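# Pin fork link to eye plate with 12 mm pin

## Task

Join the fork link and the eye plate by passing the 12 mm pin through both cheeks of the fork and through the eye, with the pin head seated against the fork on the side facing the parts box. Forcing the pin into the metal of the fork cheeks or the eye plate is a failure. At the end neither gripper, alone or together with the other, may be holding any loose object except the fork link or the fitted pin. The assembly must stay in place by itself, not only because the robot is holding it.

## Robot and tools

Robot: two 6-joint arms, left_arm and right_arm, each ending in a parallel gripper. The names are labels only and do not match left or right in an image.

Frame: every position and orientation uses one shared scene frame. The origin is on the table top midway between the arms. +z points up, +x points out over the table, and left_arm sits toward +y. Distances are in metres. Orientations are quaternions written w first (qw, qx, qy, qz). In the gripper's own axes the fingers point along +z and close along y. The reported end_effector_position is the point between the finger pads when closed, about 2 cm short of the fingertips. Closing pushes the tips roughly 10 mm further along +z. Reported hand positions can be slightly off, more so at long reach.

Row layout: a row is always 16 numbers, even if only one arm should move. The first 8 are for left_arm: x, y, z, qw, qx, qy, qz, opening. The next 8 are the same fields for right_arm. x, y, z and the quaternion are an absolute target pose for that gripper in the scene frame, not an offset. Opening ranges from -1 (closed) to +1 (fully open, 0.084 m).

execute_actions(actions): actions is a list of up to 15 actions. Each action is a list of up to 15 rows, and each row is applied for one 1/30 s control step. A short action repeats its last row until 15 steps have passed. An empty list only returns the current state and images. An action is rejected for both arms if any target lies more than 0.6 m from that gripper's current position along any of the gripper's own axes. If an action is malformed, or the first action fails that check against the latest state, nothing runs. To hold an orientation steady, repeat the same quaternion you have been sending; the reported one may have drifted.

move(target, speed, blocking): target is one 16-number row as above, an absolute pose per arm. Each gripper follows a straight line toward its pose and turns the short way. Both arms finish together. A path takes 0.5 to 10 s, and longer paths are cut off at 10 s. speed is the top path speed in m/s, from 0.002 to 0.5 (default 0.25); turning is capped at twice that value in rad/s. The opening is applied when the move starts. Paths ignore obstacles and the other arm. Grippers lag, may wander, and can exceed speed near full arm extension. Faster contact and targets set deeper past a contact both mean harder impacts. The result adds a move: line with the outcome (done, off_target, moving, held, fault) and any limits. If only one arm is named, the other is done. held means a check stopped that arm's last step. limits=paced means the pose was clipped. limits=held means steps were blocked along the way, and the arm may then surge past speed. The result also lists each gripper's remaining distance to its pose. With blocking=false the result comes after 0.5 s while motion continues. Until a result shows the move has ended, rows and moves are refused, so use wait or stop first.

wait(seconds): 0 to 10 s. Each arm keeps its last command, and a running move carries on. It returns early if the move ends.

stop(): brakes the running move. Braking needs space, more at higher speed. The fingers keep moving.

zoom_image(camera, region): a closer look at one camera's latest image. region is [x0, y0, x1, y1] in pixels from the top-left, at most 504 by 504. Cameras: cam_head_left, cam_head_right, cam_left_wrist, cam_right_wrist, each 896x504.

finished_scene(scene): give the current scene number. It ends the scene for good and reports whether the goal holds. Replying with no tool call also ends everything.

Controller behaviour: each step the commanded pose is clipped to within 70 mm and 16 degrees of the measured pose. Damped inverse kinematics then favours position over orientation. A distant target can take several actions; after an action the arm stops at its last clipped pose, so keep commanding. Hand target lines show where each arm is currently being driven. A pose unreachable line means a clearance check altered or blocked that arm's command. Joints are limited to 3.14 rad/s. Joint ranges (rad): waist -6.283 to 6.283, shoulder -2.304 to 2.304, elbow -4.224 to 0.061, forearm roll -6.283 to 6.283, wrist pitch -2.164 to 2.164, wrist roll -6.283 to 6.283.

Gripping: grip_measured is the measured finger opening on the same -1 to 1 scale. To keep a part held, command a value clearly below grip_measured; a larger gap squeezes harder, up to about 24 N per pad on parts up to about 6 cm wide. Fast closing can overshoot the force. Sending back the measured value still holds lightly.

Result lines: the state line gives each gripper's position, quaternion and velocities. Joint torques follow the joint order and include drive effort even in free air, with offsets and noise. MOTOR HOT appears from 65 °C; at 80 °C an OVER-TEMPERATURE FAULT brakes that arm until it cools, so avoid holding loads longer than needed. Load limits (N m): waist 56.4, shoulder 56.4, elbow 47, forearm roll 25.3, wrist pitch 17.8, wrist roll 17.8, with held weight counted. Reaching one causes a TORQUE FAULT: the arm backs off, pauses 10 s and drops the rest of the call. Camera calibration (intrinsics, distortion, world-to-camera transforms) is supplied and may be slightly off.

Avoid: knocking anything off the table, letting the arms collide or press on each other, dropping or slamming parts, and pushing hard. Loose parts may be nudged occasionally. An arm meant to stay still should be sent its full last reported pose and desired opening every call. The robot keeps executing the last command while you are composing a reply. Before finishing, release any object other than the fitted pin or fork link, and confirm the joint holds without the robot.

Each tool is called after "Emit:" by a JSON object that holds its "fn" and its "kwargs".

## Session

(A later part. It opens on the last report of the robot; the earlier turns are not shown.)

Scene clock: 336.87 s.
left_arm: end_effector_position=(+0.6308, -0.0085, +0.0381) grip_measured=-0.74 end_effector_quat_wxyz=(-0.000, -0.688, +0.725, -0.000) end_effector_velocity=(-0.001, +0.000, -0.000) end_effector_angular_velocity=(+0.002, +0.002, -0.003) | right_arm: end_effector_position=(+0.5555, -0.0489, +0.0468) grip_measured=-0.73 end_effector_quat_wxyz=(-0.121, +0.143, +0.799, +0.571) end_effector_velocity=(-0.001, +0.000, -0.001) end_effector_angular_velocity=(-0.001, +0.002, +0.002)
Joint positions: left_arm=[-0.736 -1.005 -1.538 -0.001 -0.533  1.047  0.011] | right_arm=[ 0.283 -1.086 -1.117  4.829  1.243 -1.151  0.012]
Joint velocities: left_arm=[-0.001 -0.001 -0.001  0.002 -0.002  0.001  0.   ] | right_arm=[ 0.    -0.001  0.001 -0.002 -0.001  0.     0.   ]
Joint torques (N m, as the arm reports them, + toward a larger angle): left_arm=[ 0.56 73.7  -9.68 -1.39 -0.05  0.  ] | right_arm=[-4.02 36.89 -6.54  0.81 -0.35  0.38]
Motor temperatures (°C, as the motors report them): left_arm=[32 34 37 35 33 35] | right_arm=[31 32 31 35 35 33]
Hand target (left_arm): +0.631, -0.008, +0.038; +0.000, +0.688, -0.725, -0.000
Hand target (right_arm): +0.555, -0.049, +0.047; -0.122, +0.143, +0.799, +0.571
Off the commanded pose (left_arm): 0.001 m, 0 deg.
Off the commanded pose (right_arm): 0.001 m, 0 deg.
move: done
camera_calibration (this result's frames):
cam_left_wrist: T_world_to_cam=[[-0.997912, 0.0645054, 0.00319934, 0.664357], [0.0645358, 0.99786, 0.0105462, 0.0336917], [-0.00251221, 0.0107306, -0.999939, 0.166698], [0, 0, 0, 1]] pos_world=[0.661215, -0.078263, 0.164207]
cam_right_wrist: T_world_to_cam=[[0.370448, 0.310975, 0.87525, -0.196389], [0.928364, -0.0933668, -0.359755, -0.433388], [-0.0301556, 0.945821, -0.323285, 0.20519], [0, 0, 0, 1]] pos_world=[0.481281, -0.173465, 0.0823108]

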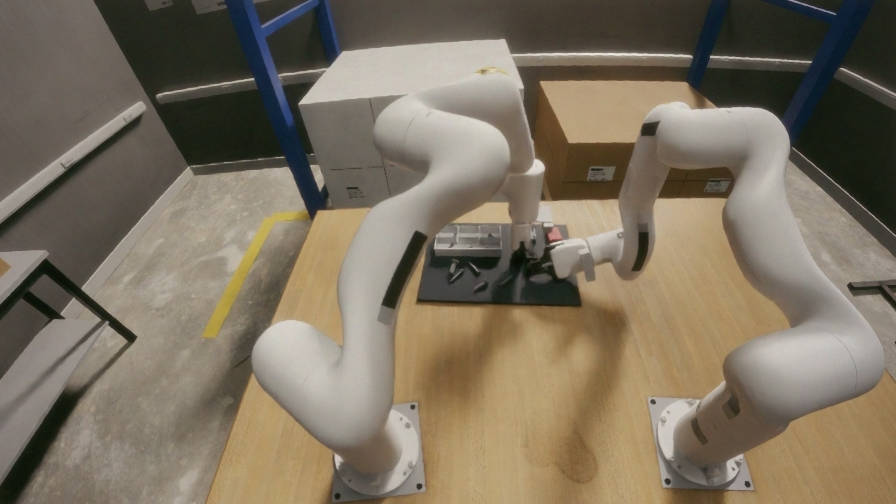

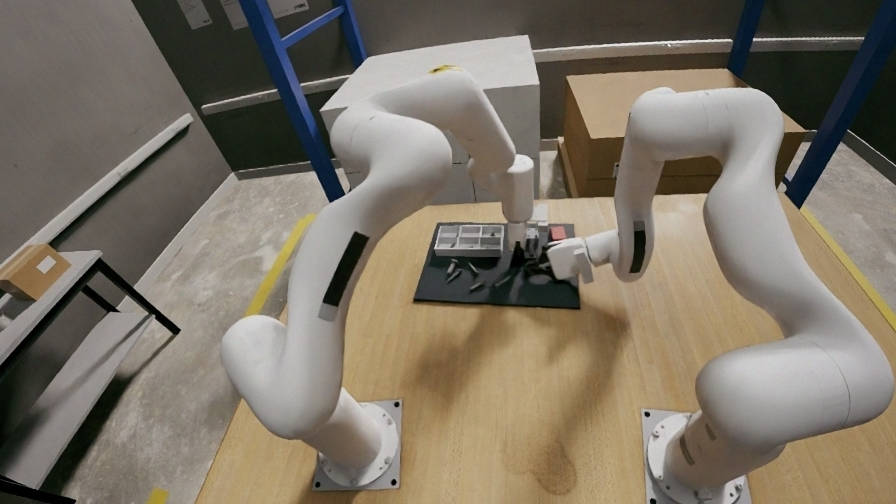

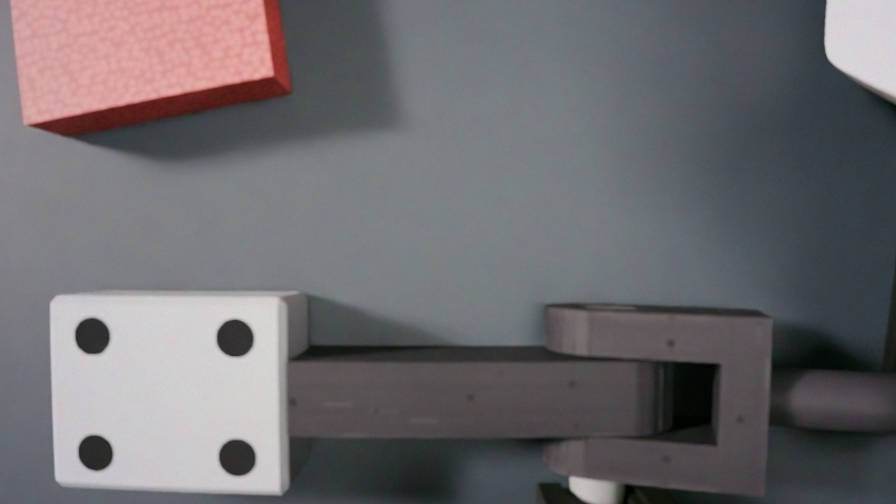

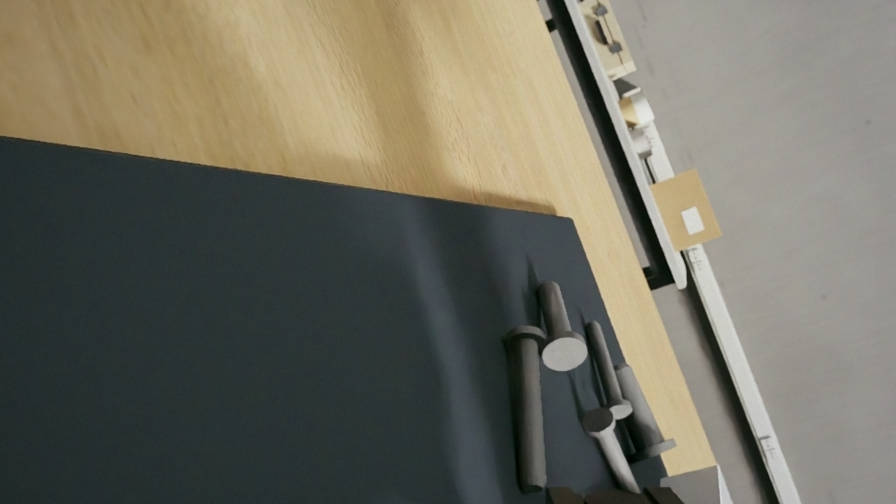

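Emit:
{"fn": "move", "kwargs": {"target": [0.631,-0.010,0.038,0,0.688,-0.725,0,-1,0.555,-0.049,0.044,-0.1218,0.143,0.799,0.5704,-1], "speed": 0.002}}

Emit:
{"fn": "move", "kwargs": {"target": [0.631,-0.0125,0.038,0,0.688,-0.725,0,-1,0.555,-0.049,0.049,-0.1218,0.143,0.799,0.5704,-1], "speed": 0.002}}

Emit:
{"fn": "move", "kwargs": {"target": [0.631,-0.006,0.038,0,0.688,-0.725,0,-0.45,0.555,-0.049,0.0465,-0.1218,0.143,0.799,0.5704,-1], "speed": 0.01}}

Emit:
{"fn": "move", "kwargs": {"target": [0.631,0.028,0.085,0,0.688,-0.725,0,-0.45,0.555,-0.049,0.0465,-0.1218,0.143,0.799,0.5704,-1], "speed": 0.05}}

Scene clock: 340.23 s.
left_arm: end_effector_position=(+0.6309, -0.0095, +0.0379) grip_measured=-0.74 end_effector_quat_wxyz=(-0.000, -0.688, +0.725, +0.000) end_effector_velocity=(-0.000, -0.001, -0.000) end_effector_angular_velocity=(-0.000, -0.000, -0.001) | right_arm: end_effector_position=(+0.5549, -0.0488, +0.0446) grip_measured=-0.73 end_effector_quat_wxyz=(-0.122, +0.143, +0.799, +0.572) end_effector_velocity=(-0.000, -0.000, -0.000) end_effector_angular_velocity=(+0.002, +0.002, -0.000)
Joint positions: left_arm=[-0.737 -1.007 -1.542  0.    -0.536  1.045  0.011] | right_arm=[ 0.283 -1.092 -1.12   4.829  1.245 -1.154  0.012]
Joint velocities: left_arm=[-0.001 -0.001 -0.001  0.     0.001 -0.    -0.   ] | right_arm=[-0.001 -0.001 -0.001 -0.001  0.003  0.001  0.   ]
Joint torques (N m, as the arm reports them, + toward a larger angle): left_arm=[-13.63  72.89 -12.33  -4.47   1.63  -0.14] | right_arm=[-3.64 26.47 -5.79  1.87 -2.25  0.78]
Motor temperatures (°C, as the motors report them): left_arm=[32 34 37 35 33 35] | right_arm=[31 32 31 35 35 33]
Hand target (left_arm): +0.631, -0.010, +0.038; +0.000, +0.688, -0.725, -0.000
Hand target (right_arm): +0.555, -0.049, +0.044; -0.122, +0.143, +0.799, +0.571
Off the commanded pose (left_arm): 0.001 m, 0 deg.
Off the commanded pose (right_arm): 0.001 m, 0 deg.
move: done
camera_calibration (this result's frames):
cam_left_wrist: T_world_to_cam=[[-0.99793, 0.0641794, 0.00412394, 0.664501], [0.0642232, 0.997869, 0.0115614, 0.0348308], [-0.00337315, 0.0118023, -0.999925, 0.166978], [0, 0, 0, 1]] pos_world=[0.661451, -0.0793746, 0.163823]
cam_right_wrist: T_world_to_cam=[[0.371144, 0.309466, 0.87549, -0.194807], [0.928061, -0.0922556, -0.36082, -0.433406], [-0.0308929, 0.946425, -0.321444, 0.204811], [0, 0, 0, 1]] pos_world=[0.480856, -0.173536, 0.0800049]

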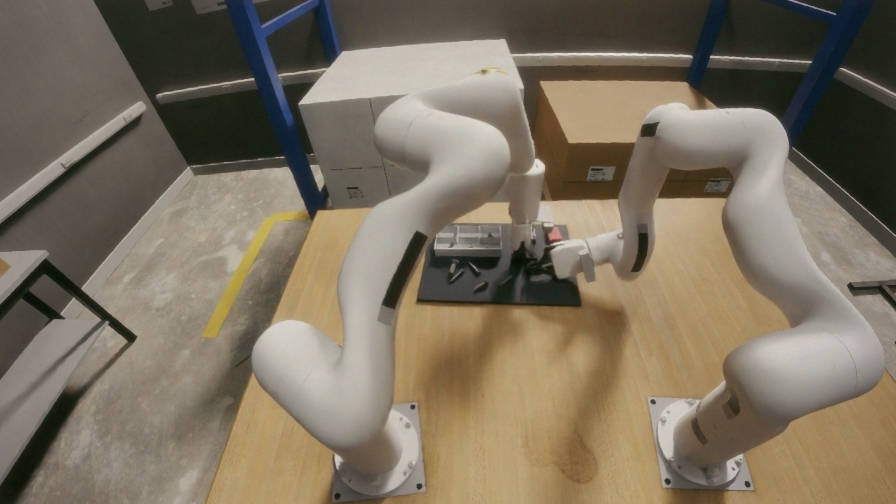

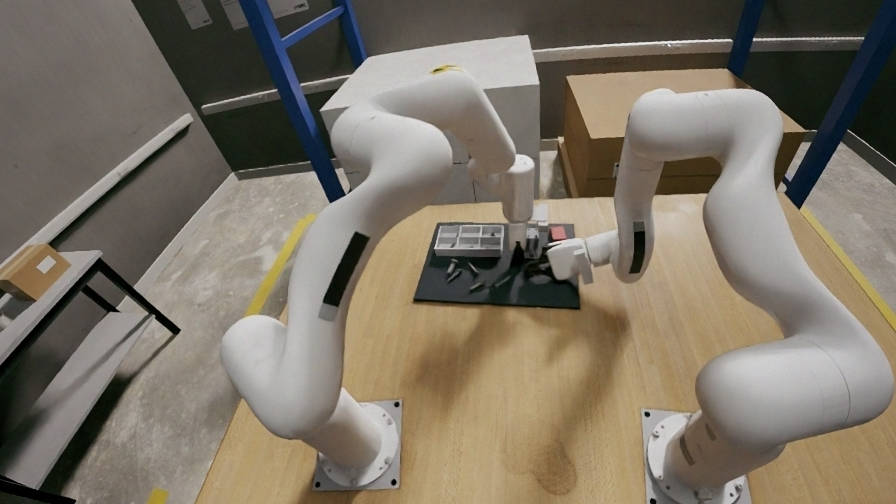

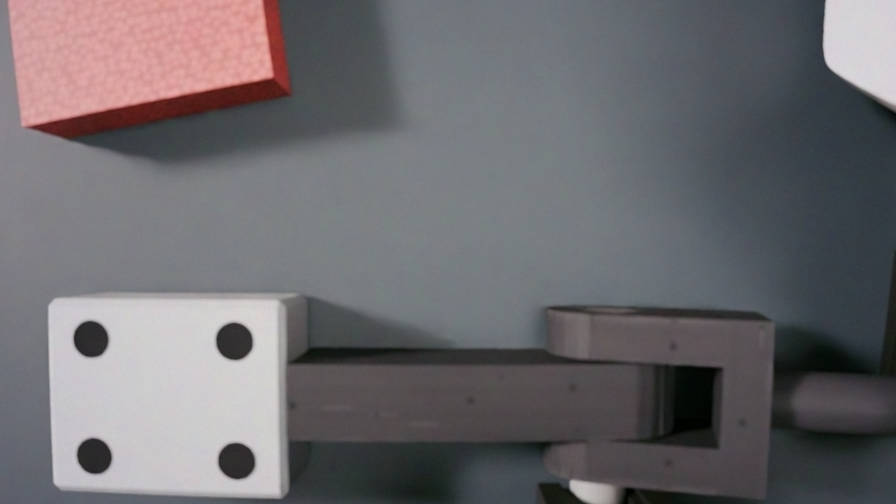

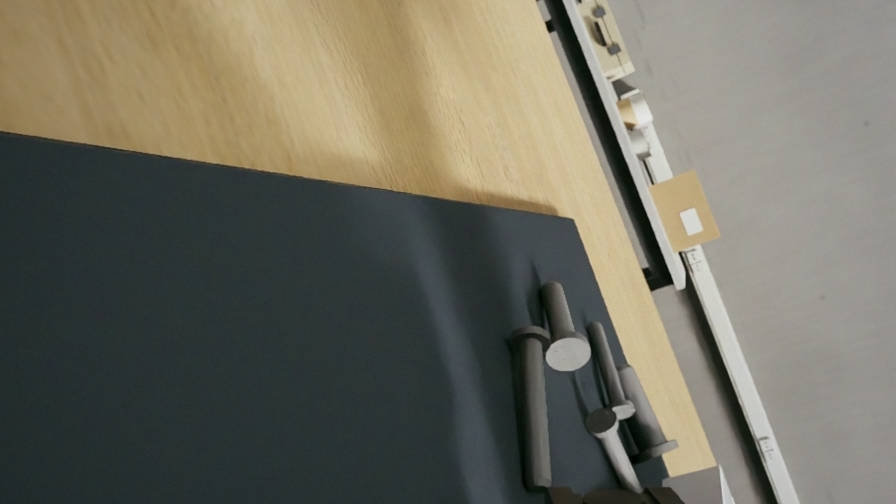

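Scene clock: 342.63 s.
left_arm: end_effector_position=(+0.6309, -0.0125, +0.0379) grip_measured=-0.74 end_effector_quat_wxyz=(-0.000, -0.688, +0.725, +0.000) end_effector_velocity=(-0.000, +0.000, +0.001) end_effector_angular_velocity=(+0.001, +0.001, +0.001) | right_arm: end_effector_position=(+0.5553, -0.0491, +0.0489) grip_measured=-0.74 end_effector_quat_wxyz=(-0.122, +0.143, +0.799, +0.571) end_effector_velocity=(-0.000, -0.001, +0.000) end_effector_angular_velocity=(+0.000, +0.001, -0.002)
Joint positions: left_arm=[-0.741 -1.01  -1.548 -0.    -0.538  1.042  0.011] | right_arm=[ 0.282 -1.08  -1.114  4.828  1.242 -1.149  0.012]
Joint velocities: left_arm=[ 0.     0.001 -0.    -0.    -0.003 -0.     0.   ] | right_arm=[-0.001  0.001  0.003  0.001  0.001 -0.001 -0.   ]
Joint torques (N m, as the arm reports them, + toward a larger angle): left_arm=[ -9.81  75.28 -13.52  -4.19   2.1   -0.34] | right_arm=[ 2.37 35.86 -1.2  -3.54  2.21  0.03]
Motor temperatures (°C, as the motors report them): left_arm=[32 34 37 35 33 35] | right_arm=[31 32 31 35 35 33]
Hand target (left_arm): +0.631, -0.013, +0.038; +0.000, +0.688, -0.725, -0.000
Hand target (right_arm): +0.555, -0.049, +0.049; -0.122, +0.143, +0.799, +0.571
Off the commanded pose (left_arm): 0.000 m, 0 deg.
Off the commanded pose (right_arm): 0.000 m, 0 deg.
move: done
camera_calibration (this result's frames):
cam_left_wrist: T_world_to_cam=[[-0.997912, 0.0644966, 0.00357404, 0.66466], [0.0645324, 0.997855, 0.0110198, 0.0376819], [-0.00285563, 0.0112274, -0.999933, 0.16677], [0, 0, 0, 1]] pos_world=[0.661316, -0.0823417, 0.163968]
cam_right_wrist: T_world_to_cam=[[0.370994, 0.311545, 0.874816, -0.198412], [0.928142, -0.0937072, -0.360238, -0.432317], [-0.0302538, 0.945599, -0.323923, 0.206133], [0, 0, 0, 1]] pos_world=[0.481098, -0.173616, 0.0846081]

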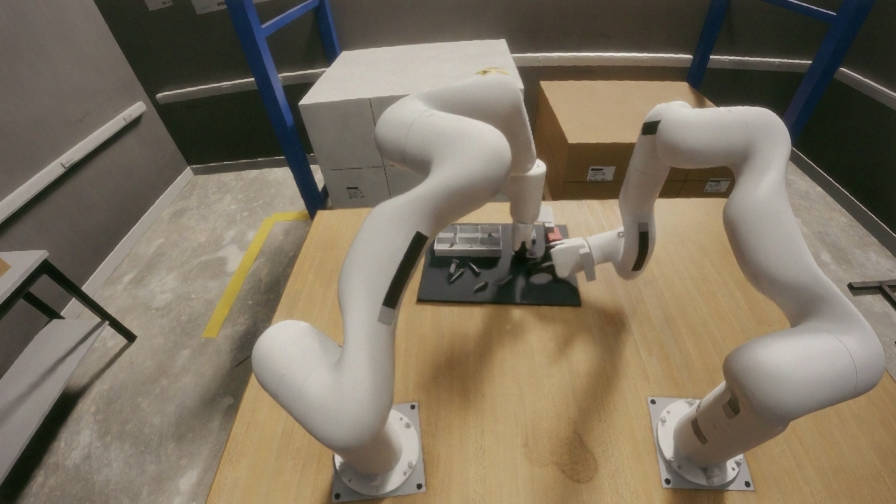

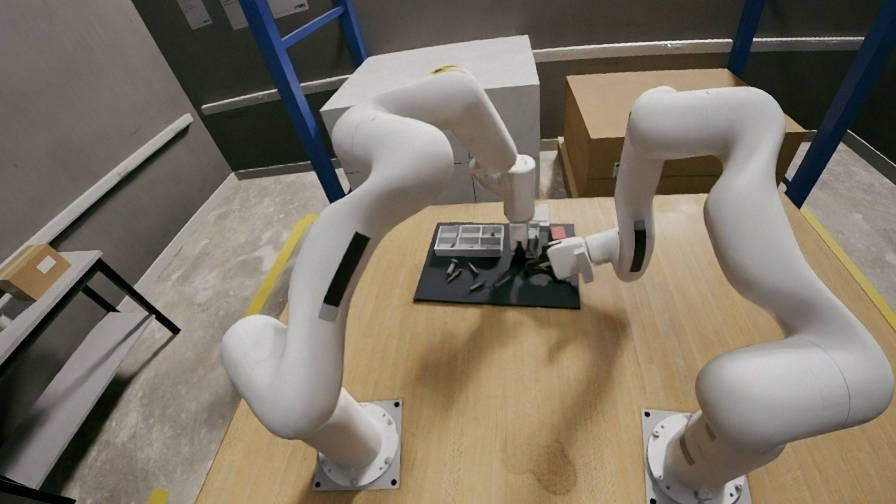

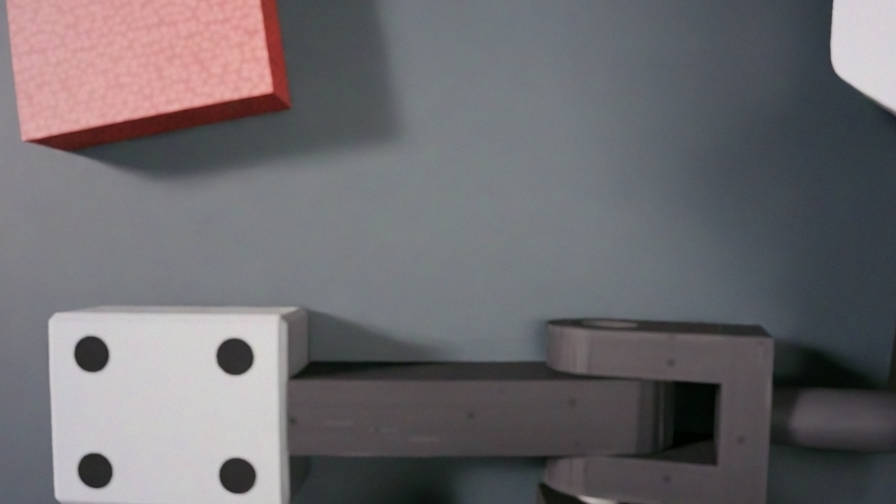

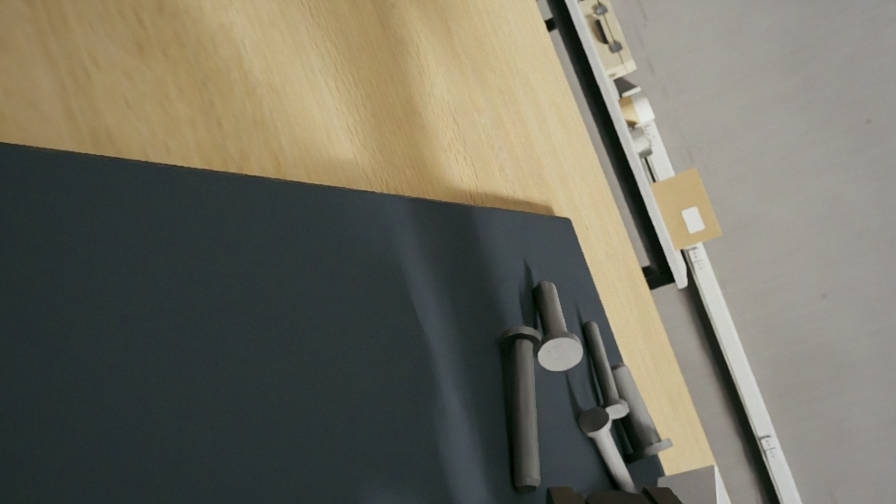

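Scene clock: 343.50 s.
left_arm: end_effector_position=(+0.6310, -0.0062, +0.0380) grip_measured=-0.47 end_effector_quat_wxyz=(+0.000, -0.688, +0.725, -0.000) end_effector_velocity=(+0.000, +0.002, +0.000) end_effector_angular_velocity=(-0.000, -0.000, -0.000) | right_arm: end_effector_position=(+0.5548, -0.0489, +0.0468) grip_measured=-0.73 end_effector_quat_wxyz=(-0.122, +0.143, +0.799, +0.571) end_effector_velocity=(+0.001, -0.000, -0.001) end_effector_angular_velocity=(-0.003, -0.003, -0.001)
Joint positions: left_arm=[-0.733 -1.003 -1.534  0.    -0.531  1.05   0.024] | right_arm=[ 0.283 -1.086 -1.116  4.828  1.243 -1.151  0.012]
Joint velocities: left_arm=[ 0.002  0.003  0.004 -0.     0.002  0.002 -0.   ] | right_arm=[-0.001 -0.001 -0.003  0.001 -0.003 -0.002  0.   ]
Joint torques (N m, as the arm reports them, + toward a larger angle): left_arm=[  6.18  73.03 -10.25  -0.52   0.4   -0.3 ] | right_arm=[-4.25 32.15 -7.19  0.18 -0.57  0.37]
Motor temperatures (°C, as the motors report them): left_arm=[32 34 37 35 33 35] | right_arm=[31 32 31 35 35 33]
Hand target (left_arm): +0.631, -0.006, +0.038; -0.000, +0.688, -0.725, +0.000
Hand target (right_arm): +0.555, -0.049, +0.047; -0.122, +0.143, +0.799, +0.571
Off the commanded pose (left_arm): 0.000 m, 0 deg.
Off the commanded pose (right_arm): 0.000 m, 0 deg.
move: done
camera_calibration (this result's frames):
cam_left_wrist: T_world_to_cam=[[-0.997918, 0.0644159, 0.00332226, 0.664351], [0.0644487, 0.997861, 0.0109424, 0.0314252], [-0.00261029, 0.0111338, -0.999935, 0.166604], [0, 0, 0, 1]] pos_world=[0.661377, -0.0760077, 0.164042]
cam_right_wrist: T_world_to_cam=[[0.371044, 0.310776, 0.875068, -0.196508], [0.928095, -0.092568, -0.360653, -0.432576], [-0.031079, 0.945965, -0.322776, 0.20568], [0, 0, 0, 1]] pos_world=[0.480777, -0.173539, 0.0823368]

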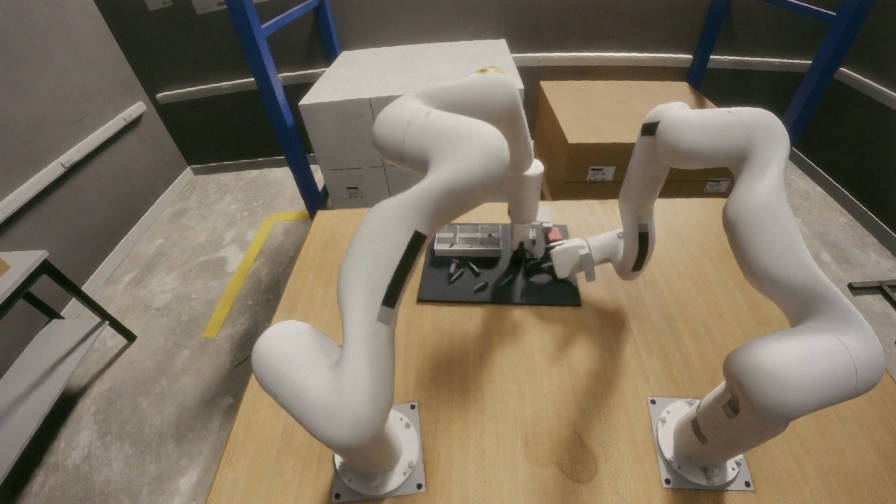

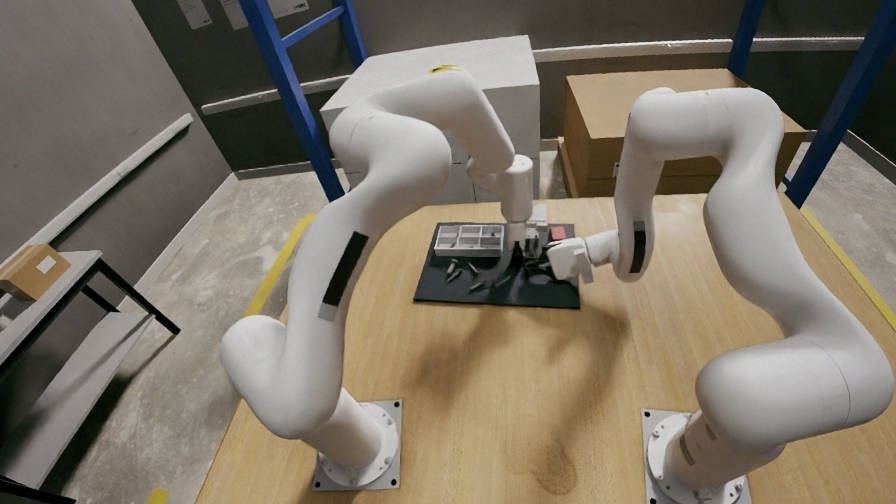

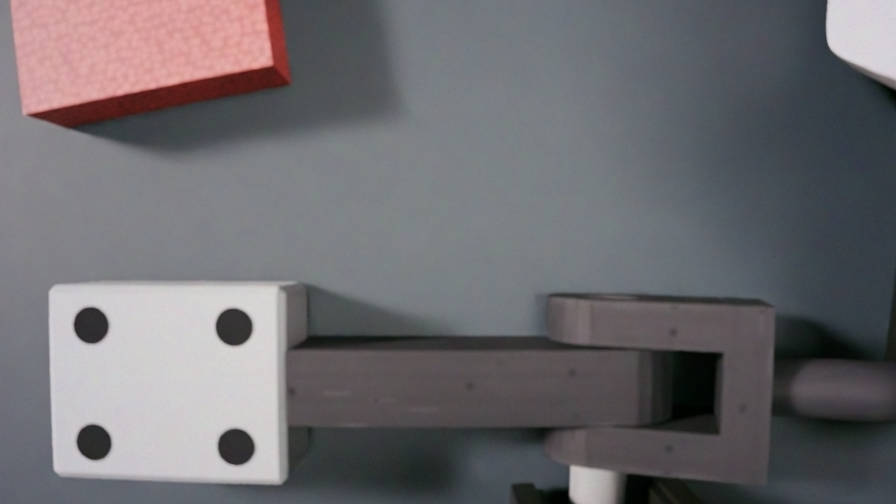

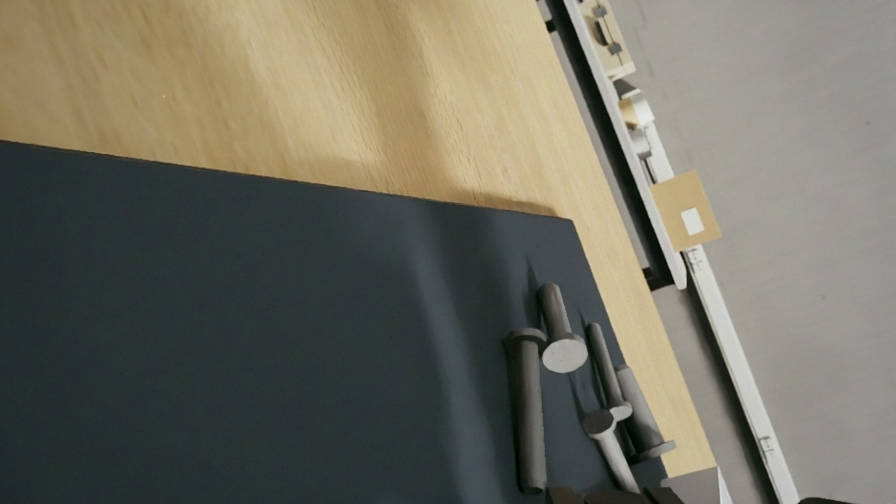

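Scene clock: 345.03 s.
left_arm: end_effector_position=(+0.6308, +0.0279, +0.0847) grip_measured=-0.47 end_effector_quat_wxyz=(-0.000, -0.688, +0.725, +0.000) end_effector_velocity=(+0.000, +0.002, +0.001) end_effector_angular_velocity=(+0.000, +0.001, +0.001) | right_arm: end_effector_position=(+0.5550, -0.0490, +0.0465) grip_measured=-0.73 end_effector_quat_wxyz=(-0.122, +0.143, +0.799, +0.571) end_effector_velocity=(+0.001, +0.000, +0.000) end_effector_angular_velocity=(+0.000, -0.002, +0.000)
Joint positions: left_arm=[-0.689 -0.887 -1.447 -0.    -0.56   1.093  0.024] | right_arm=[ 0.283 -1.086 -1.117  4.828  1.242 -1.151  0.012]
Joint velocities: left_arm=[ 0.003  0.003  0.003 -0.001 -0.001  0.002  0.   ] | right_arm=[ 0.     0.    -0.001  0.    -0.    -0.001  0.   ]
Joint torques (N m, as the arm reports them, + toward a larger angle): left_arm=[  6.    68.3  -10.33  -0.57   0.37  -0.25] | right_arm=[-3.55 35.44 -7.37 -0.21 -0.58  0.55]
Motor temperatures (°C, as the motors report them): left_arm=[32 34 37 35 33 35] | right_arm=[31 32 31 35 35 33]
Hand target (left_arm): +0.631, +0.028, +0.085; +0.000, +0.688, -0.725, +0.000
Hand target (right_arm): +0.555, -0.049, +0.046; -0.122, +0.143, +0.799, +0.571
Off the commanded pose (left_arm): 0.000 m, 0 deg.
Off the commanded pose (right_arm): 0.000 m, 0 deg.
move: done
camera_calibration (this result's frames):
cam_left_wrist: T_world_to_cam=[[-0.997911, 0.0645038, 0.00346716, 0.661762], [0.0645383, 0.997855, 0.0109571, -0.00315261], [-0.00275295, 0.0111579, -0.999934, 0.213016], [0, 0, 0, 1]] pos_world=[0.661169, -0.0419172, 0.210742]
cam_right_wrist: T_world_to_cam=[[0.371076, 0.311354, 0.874849, -0.196293], [0.928097, -0.0932599, -0.360471, -0.432914], [-0.0306455, 0.945707, -0.323573, 0.205491], [0, 0, 0, 1]] pos_world=[0.480923, -0.173592, 0.0821656]

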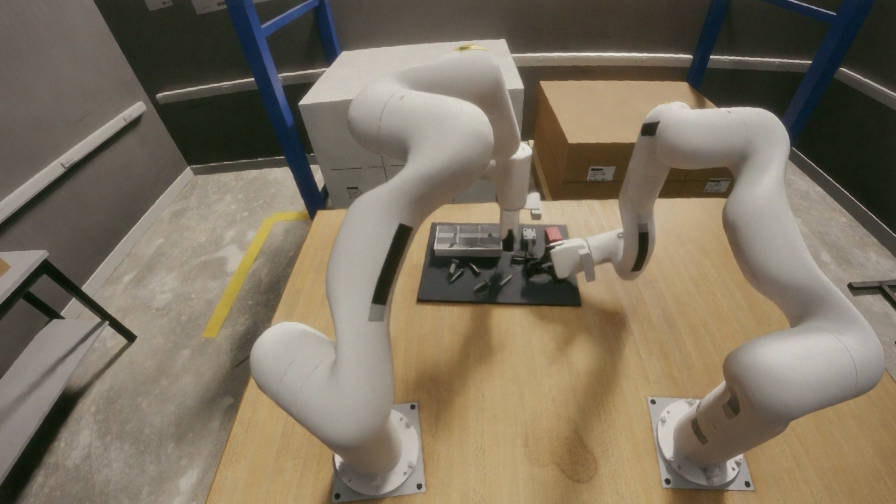

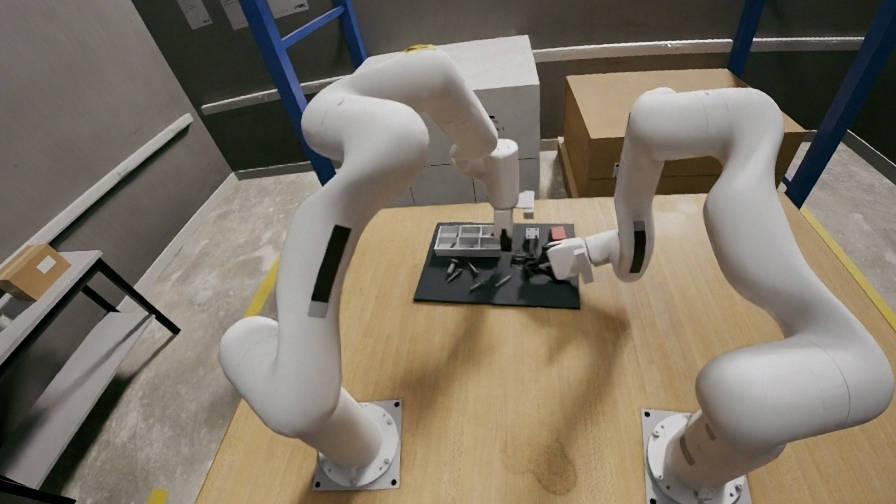

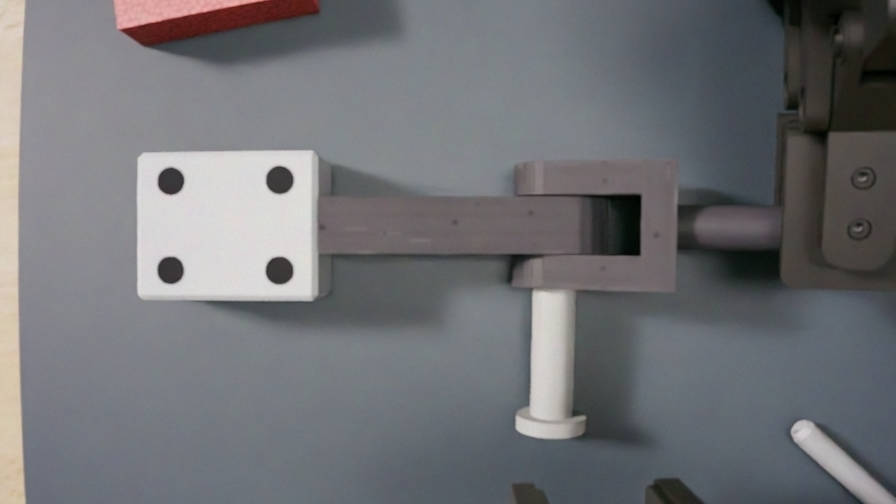

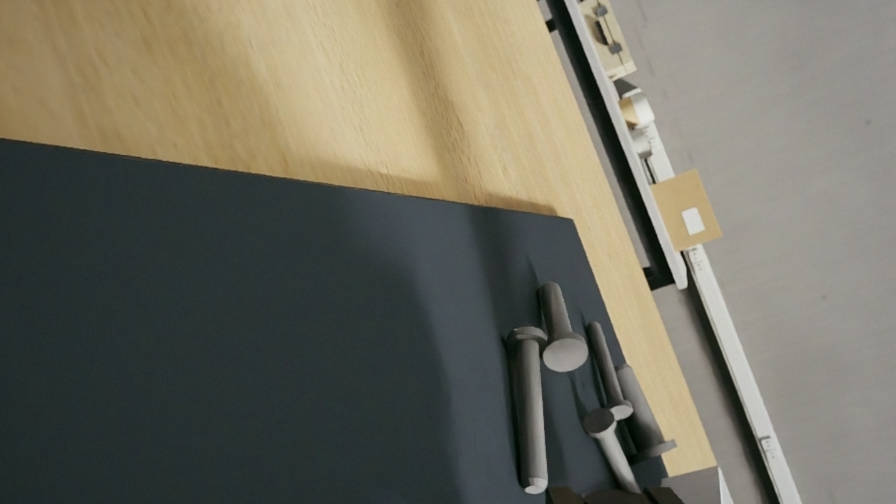

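Emit:
{"fn": "move", "kwargs": {"target": [0.631,0.029,0.040,0,0.688,-0.725,0,-1,0.555,-0.049,0.0465,-0.1218,0.143,0.799,0.5704,-1], "speed": 0.03}}

Emit:
{"fn": "move", "kwargs": {"target": [0.631,0.018,0.038,0,0.688,-0.725,0,-1,0.555,-0.049,0.0485,-0.1218,0.143,0.799,0.5704,-1], "speed": 0.002}}

Scene clock: 350.03 s.
left_arm: end_effector_position=(+0.6311, +0.0290, +0.0402) grip_measured=-1.00 end_effector_quat_wxyz=(+0.000, -0.688, +0.725, -0.000) end_effector_velocity=(+0.000, -0.001, -0.001) end_effector_angular_velocity=(+0.000, -0.001, -0.002) | right_arm: end_effector_position=(+0.5550, -0.0490, +0.0465) grip_measured=-0.73 end_effector_quat_wxyz=(-0.122, +0.143, +0.799, +0.571) end_effector_velocity=(-0.001, +0.001, -0.000) end_effector_angular_velocity=(-0.000, -0.000, +0.004)
Joint positions: left_arm=[-0.688 -0.962 -1.461  0.    -0.499  1.094  0.   ] | right_arm=[ 0.283 -1.086 -1.117  4.828  1.242 -1.151  0.012]
Joint velocities: left_arm=[-0.001 -0.003 -0.001  0.001  0.003 -0.     0.   ] | right_arm=[ 0.002 -0.    -0.    -0.002  0.    -0.    -0.   ]
Joint torques (N m, as the arm reports them, + toward a larger angle): left_arm=[ 7.31 70.76 -9.56 -0.7   0.38 -0.28] | right_arm=[-4.01 35.74 -6.55 -0.04 -0.68  0.66]
Motor temperatures (°C, as the motors report them): left_arm=[32 34 37 35 33 35] | right_arm=[31 32 31 35 35 33]
Hand target (left_arm): +0.631, +0.029, +0.040; -0.000, +0.688, -0.725, -0.000
Hand target (right_arm): +0.555, -0.049, +0.047; -0.122, +0.143, +0.799, +0.571
Off the commanded pose (left_arm): 0.000 m, 0 deg.
Off the commanded pose (right_arm): 0.000 m, 0 deg.
move: done
camera_calibration (this result's frames):
cam_left_wrist: T_world_to_cam=[[-0.997922, 0.0643598, 0.00321838, 0.662202], [0.0643916, 0.997864, 0.0110161, -0.00364976], [-0.00250251, 0.0112004, -0.999934, 0.16838], [0, 0, 0, 1]] pos_world=[0.661482, -0.0408631, 0.166278]
cam_right_wrist: T_world_to_cam=[[0.371117, 0.311374, 0.874824, -0.196289], [0.928078, -0.0932294, -0.360526, -0.432873], [-0.0306992, 0.945703, -0.323579, 0.205516], [0, 0, 0, 1]] pos_world=[0.480896, -0.173594, 0.082157]

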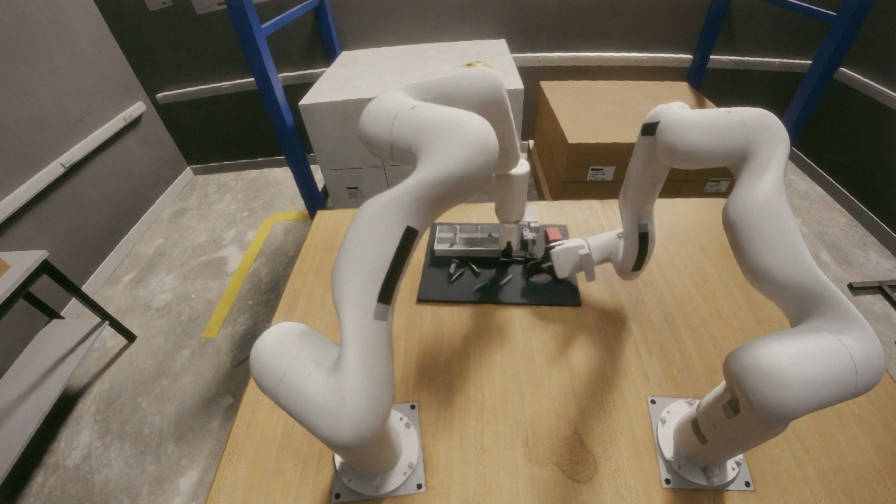

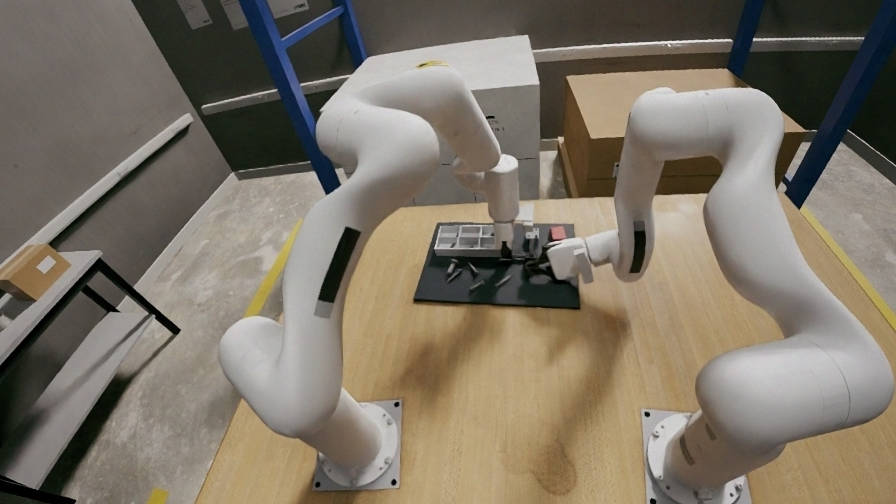

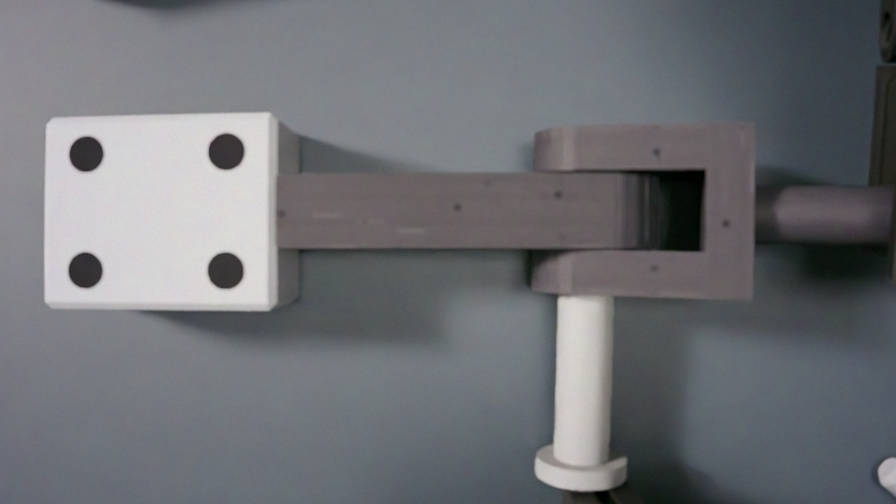

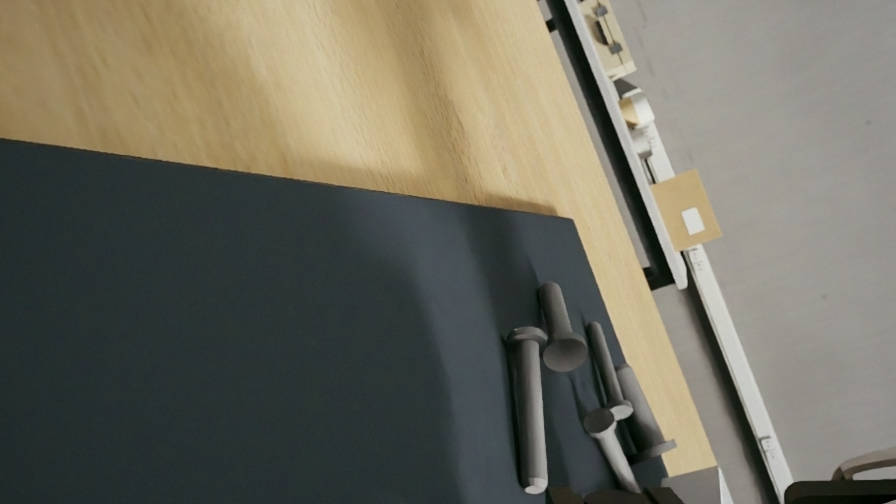

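Scene clock: 355.83 s.
left_arm: end_effector_position=(+0.6315, +0.0253, +0.0381) grip_measured=-1.00 end_effector_quat_wxyz=(-0.001, -0.690, +0.724, +0.007) end_effector_velocity=(+0.000, +0.000, +0.000) end_effector_angular_velocity=(+0.001, +0.001, +0.000) | right_arm: end_effector_position=(+0.5551, -0.0490, +0.0485) grip_measured=-0.74 end_effector_quat_wxyz=(-0.122, +0.143, +0.799, +0.571) end_effector_velocity=(+0.000, -0.000, +0.000) end_effector_angular_velocity=(+0.000, -0.001, -0.000)
Joint positions: left_arm=[-0.693 -0.977 -1.483  0.005 -0.52   1.081  0.   ] | right_arm=[ 0.283 -1.081 -1.114  4.828  1.242 -1.149  0.012]
Joint velocities: left_arm=[ 0.    -0.    -0.001  0.001 -0.001 -0.     0.   ] | right_arm=[-0.001 -0.    -0.    -0.     0.    -0.001 -0.   ]
Joint torques (N m, as the arm reports them, + toward a larger angle): left_arm=[-48.69  66.86 -18.46 -11.29   6.65  -0.19] | right_arm=[ 6.14 34.96 -2.06 -3.7   2.35  0.53]
Motor temperatures (°C, as the motors report them): left_arm=[32 34 37 35 33 35] | right_arm=[31 32 31 35 35 33]
Hand target (left_arm): +0.631, +0.018, +0.038; +0.000, +0.688, -0.725, -0.000
Hand target (right_arm): +0.555, -0.049, +0.048; -0.122, +0.143, +0.799, +0.571
Off the commanded pose (left_arm): 0.007 m, 1 deg.
Off the commanded pose (right_arm): 0.000 m, 0 deg.
move: off_target (left_arm)
camera_calibration (this result's frames):
cam_left_wrist: T_world_to_cam=[[-0.998131, 0.0593702, 0.0144605, 0.662646], [0.0596424, 0.998036, 0.0191804, 0.00265139], [-0.0132934, 0.020007, -0.999711, 0.172896], [0, 0, 0, 1]] pos_world=[0.663548, -0.0454467, 0.163213]
cam_right_wrist: T_world_to_cam=[[0.371058, 0.311495, 0.874807, -0.197996], [0.928107, -0.0934125, -0.360404, -0.432286], [-0.0305462, 0.945645, -0.323762, 0.206093], [0, 0, 0, 1]] pos_world=[0.480971, -0.173597, 0.0841356]

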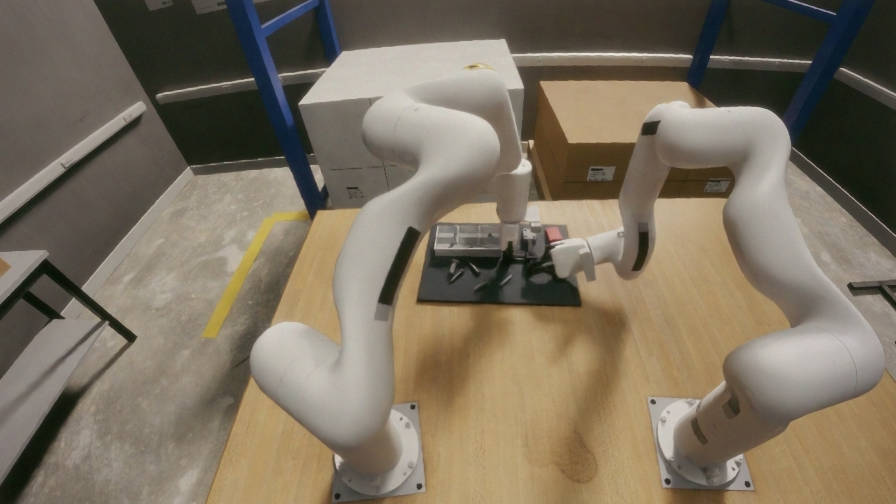

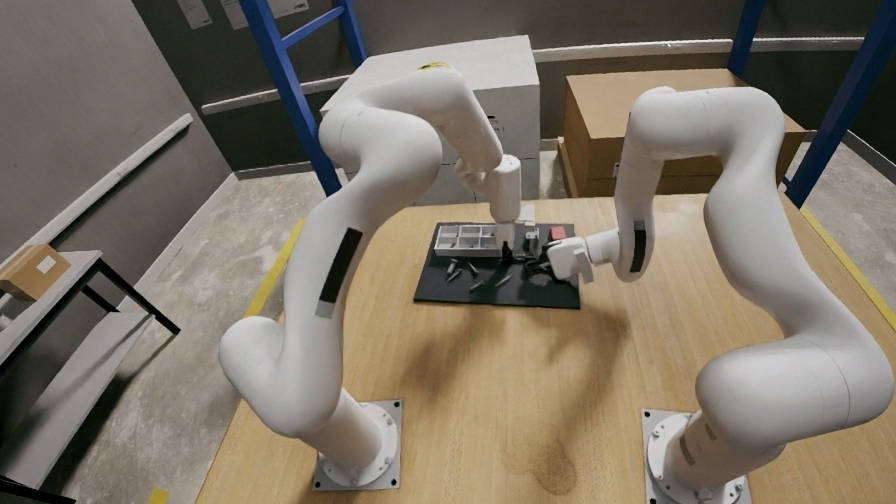

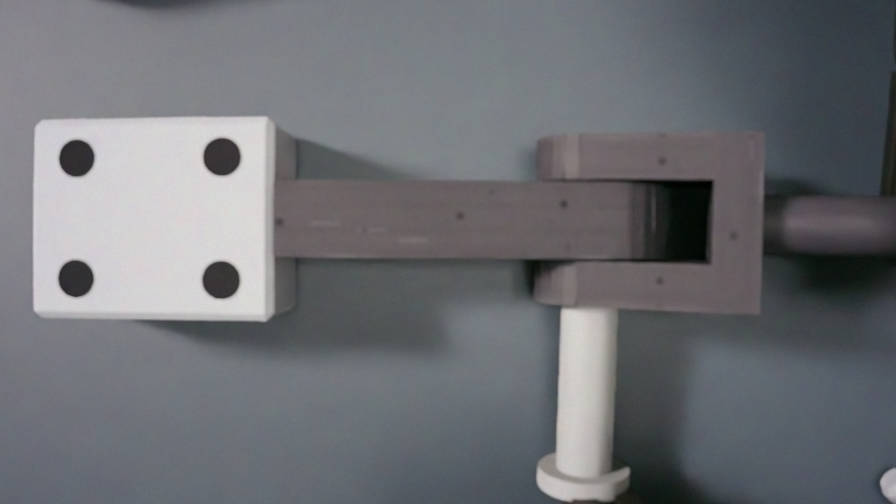

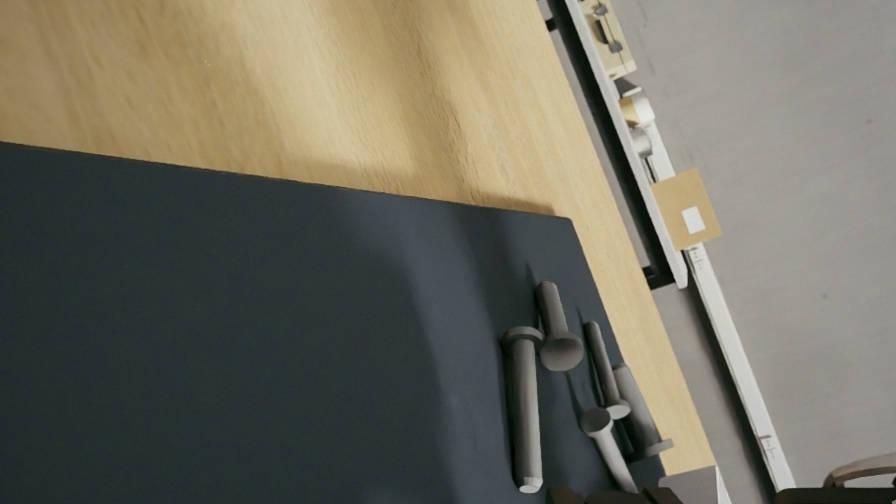

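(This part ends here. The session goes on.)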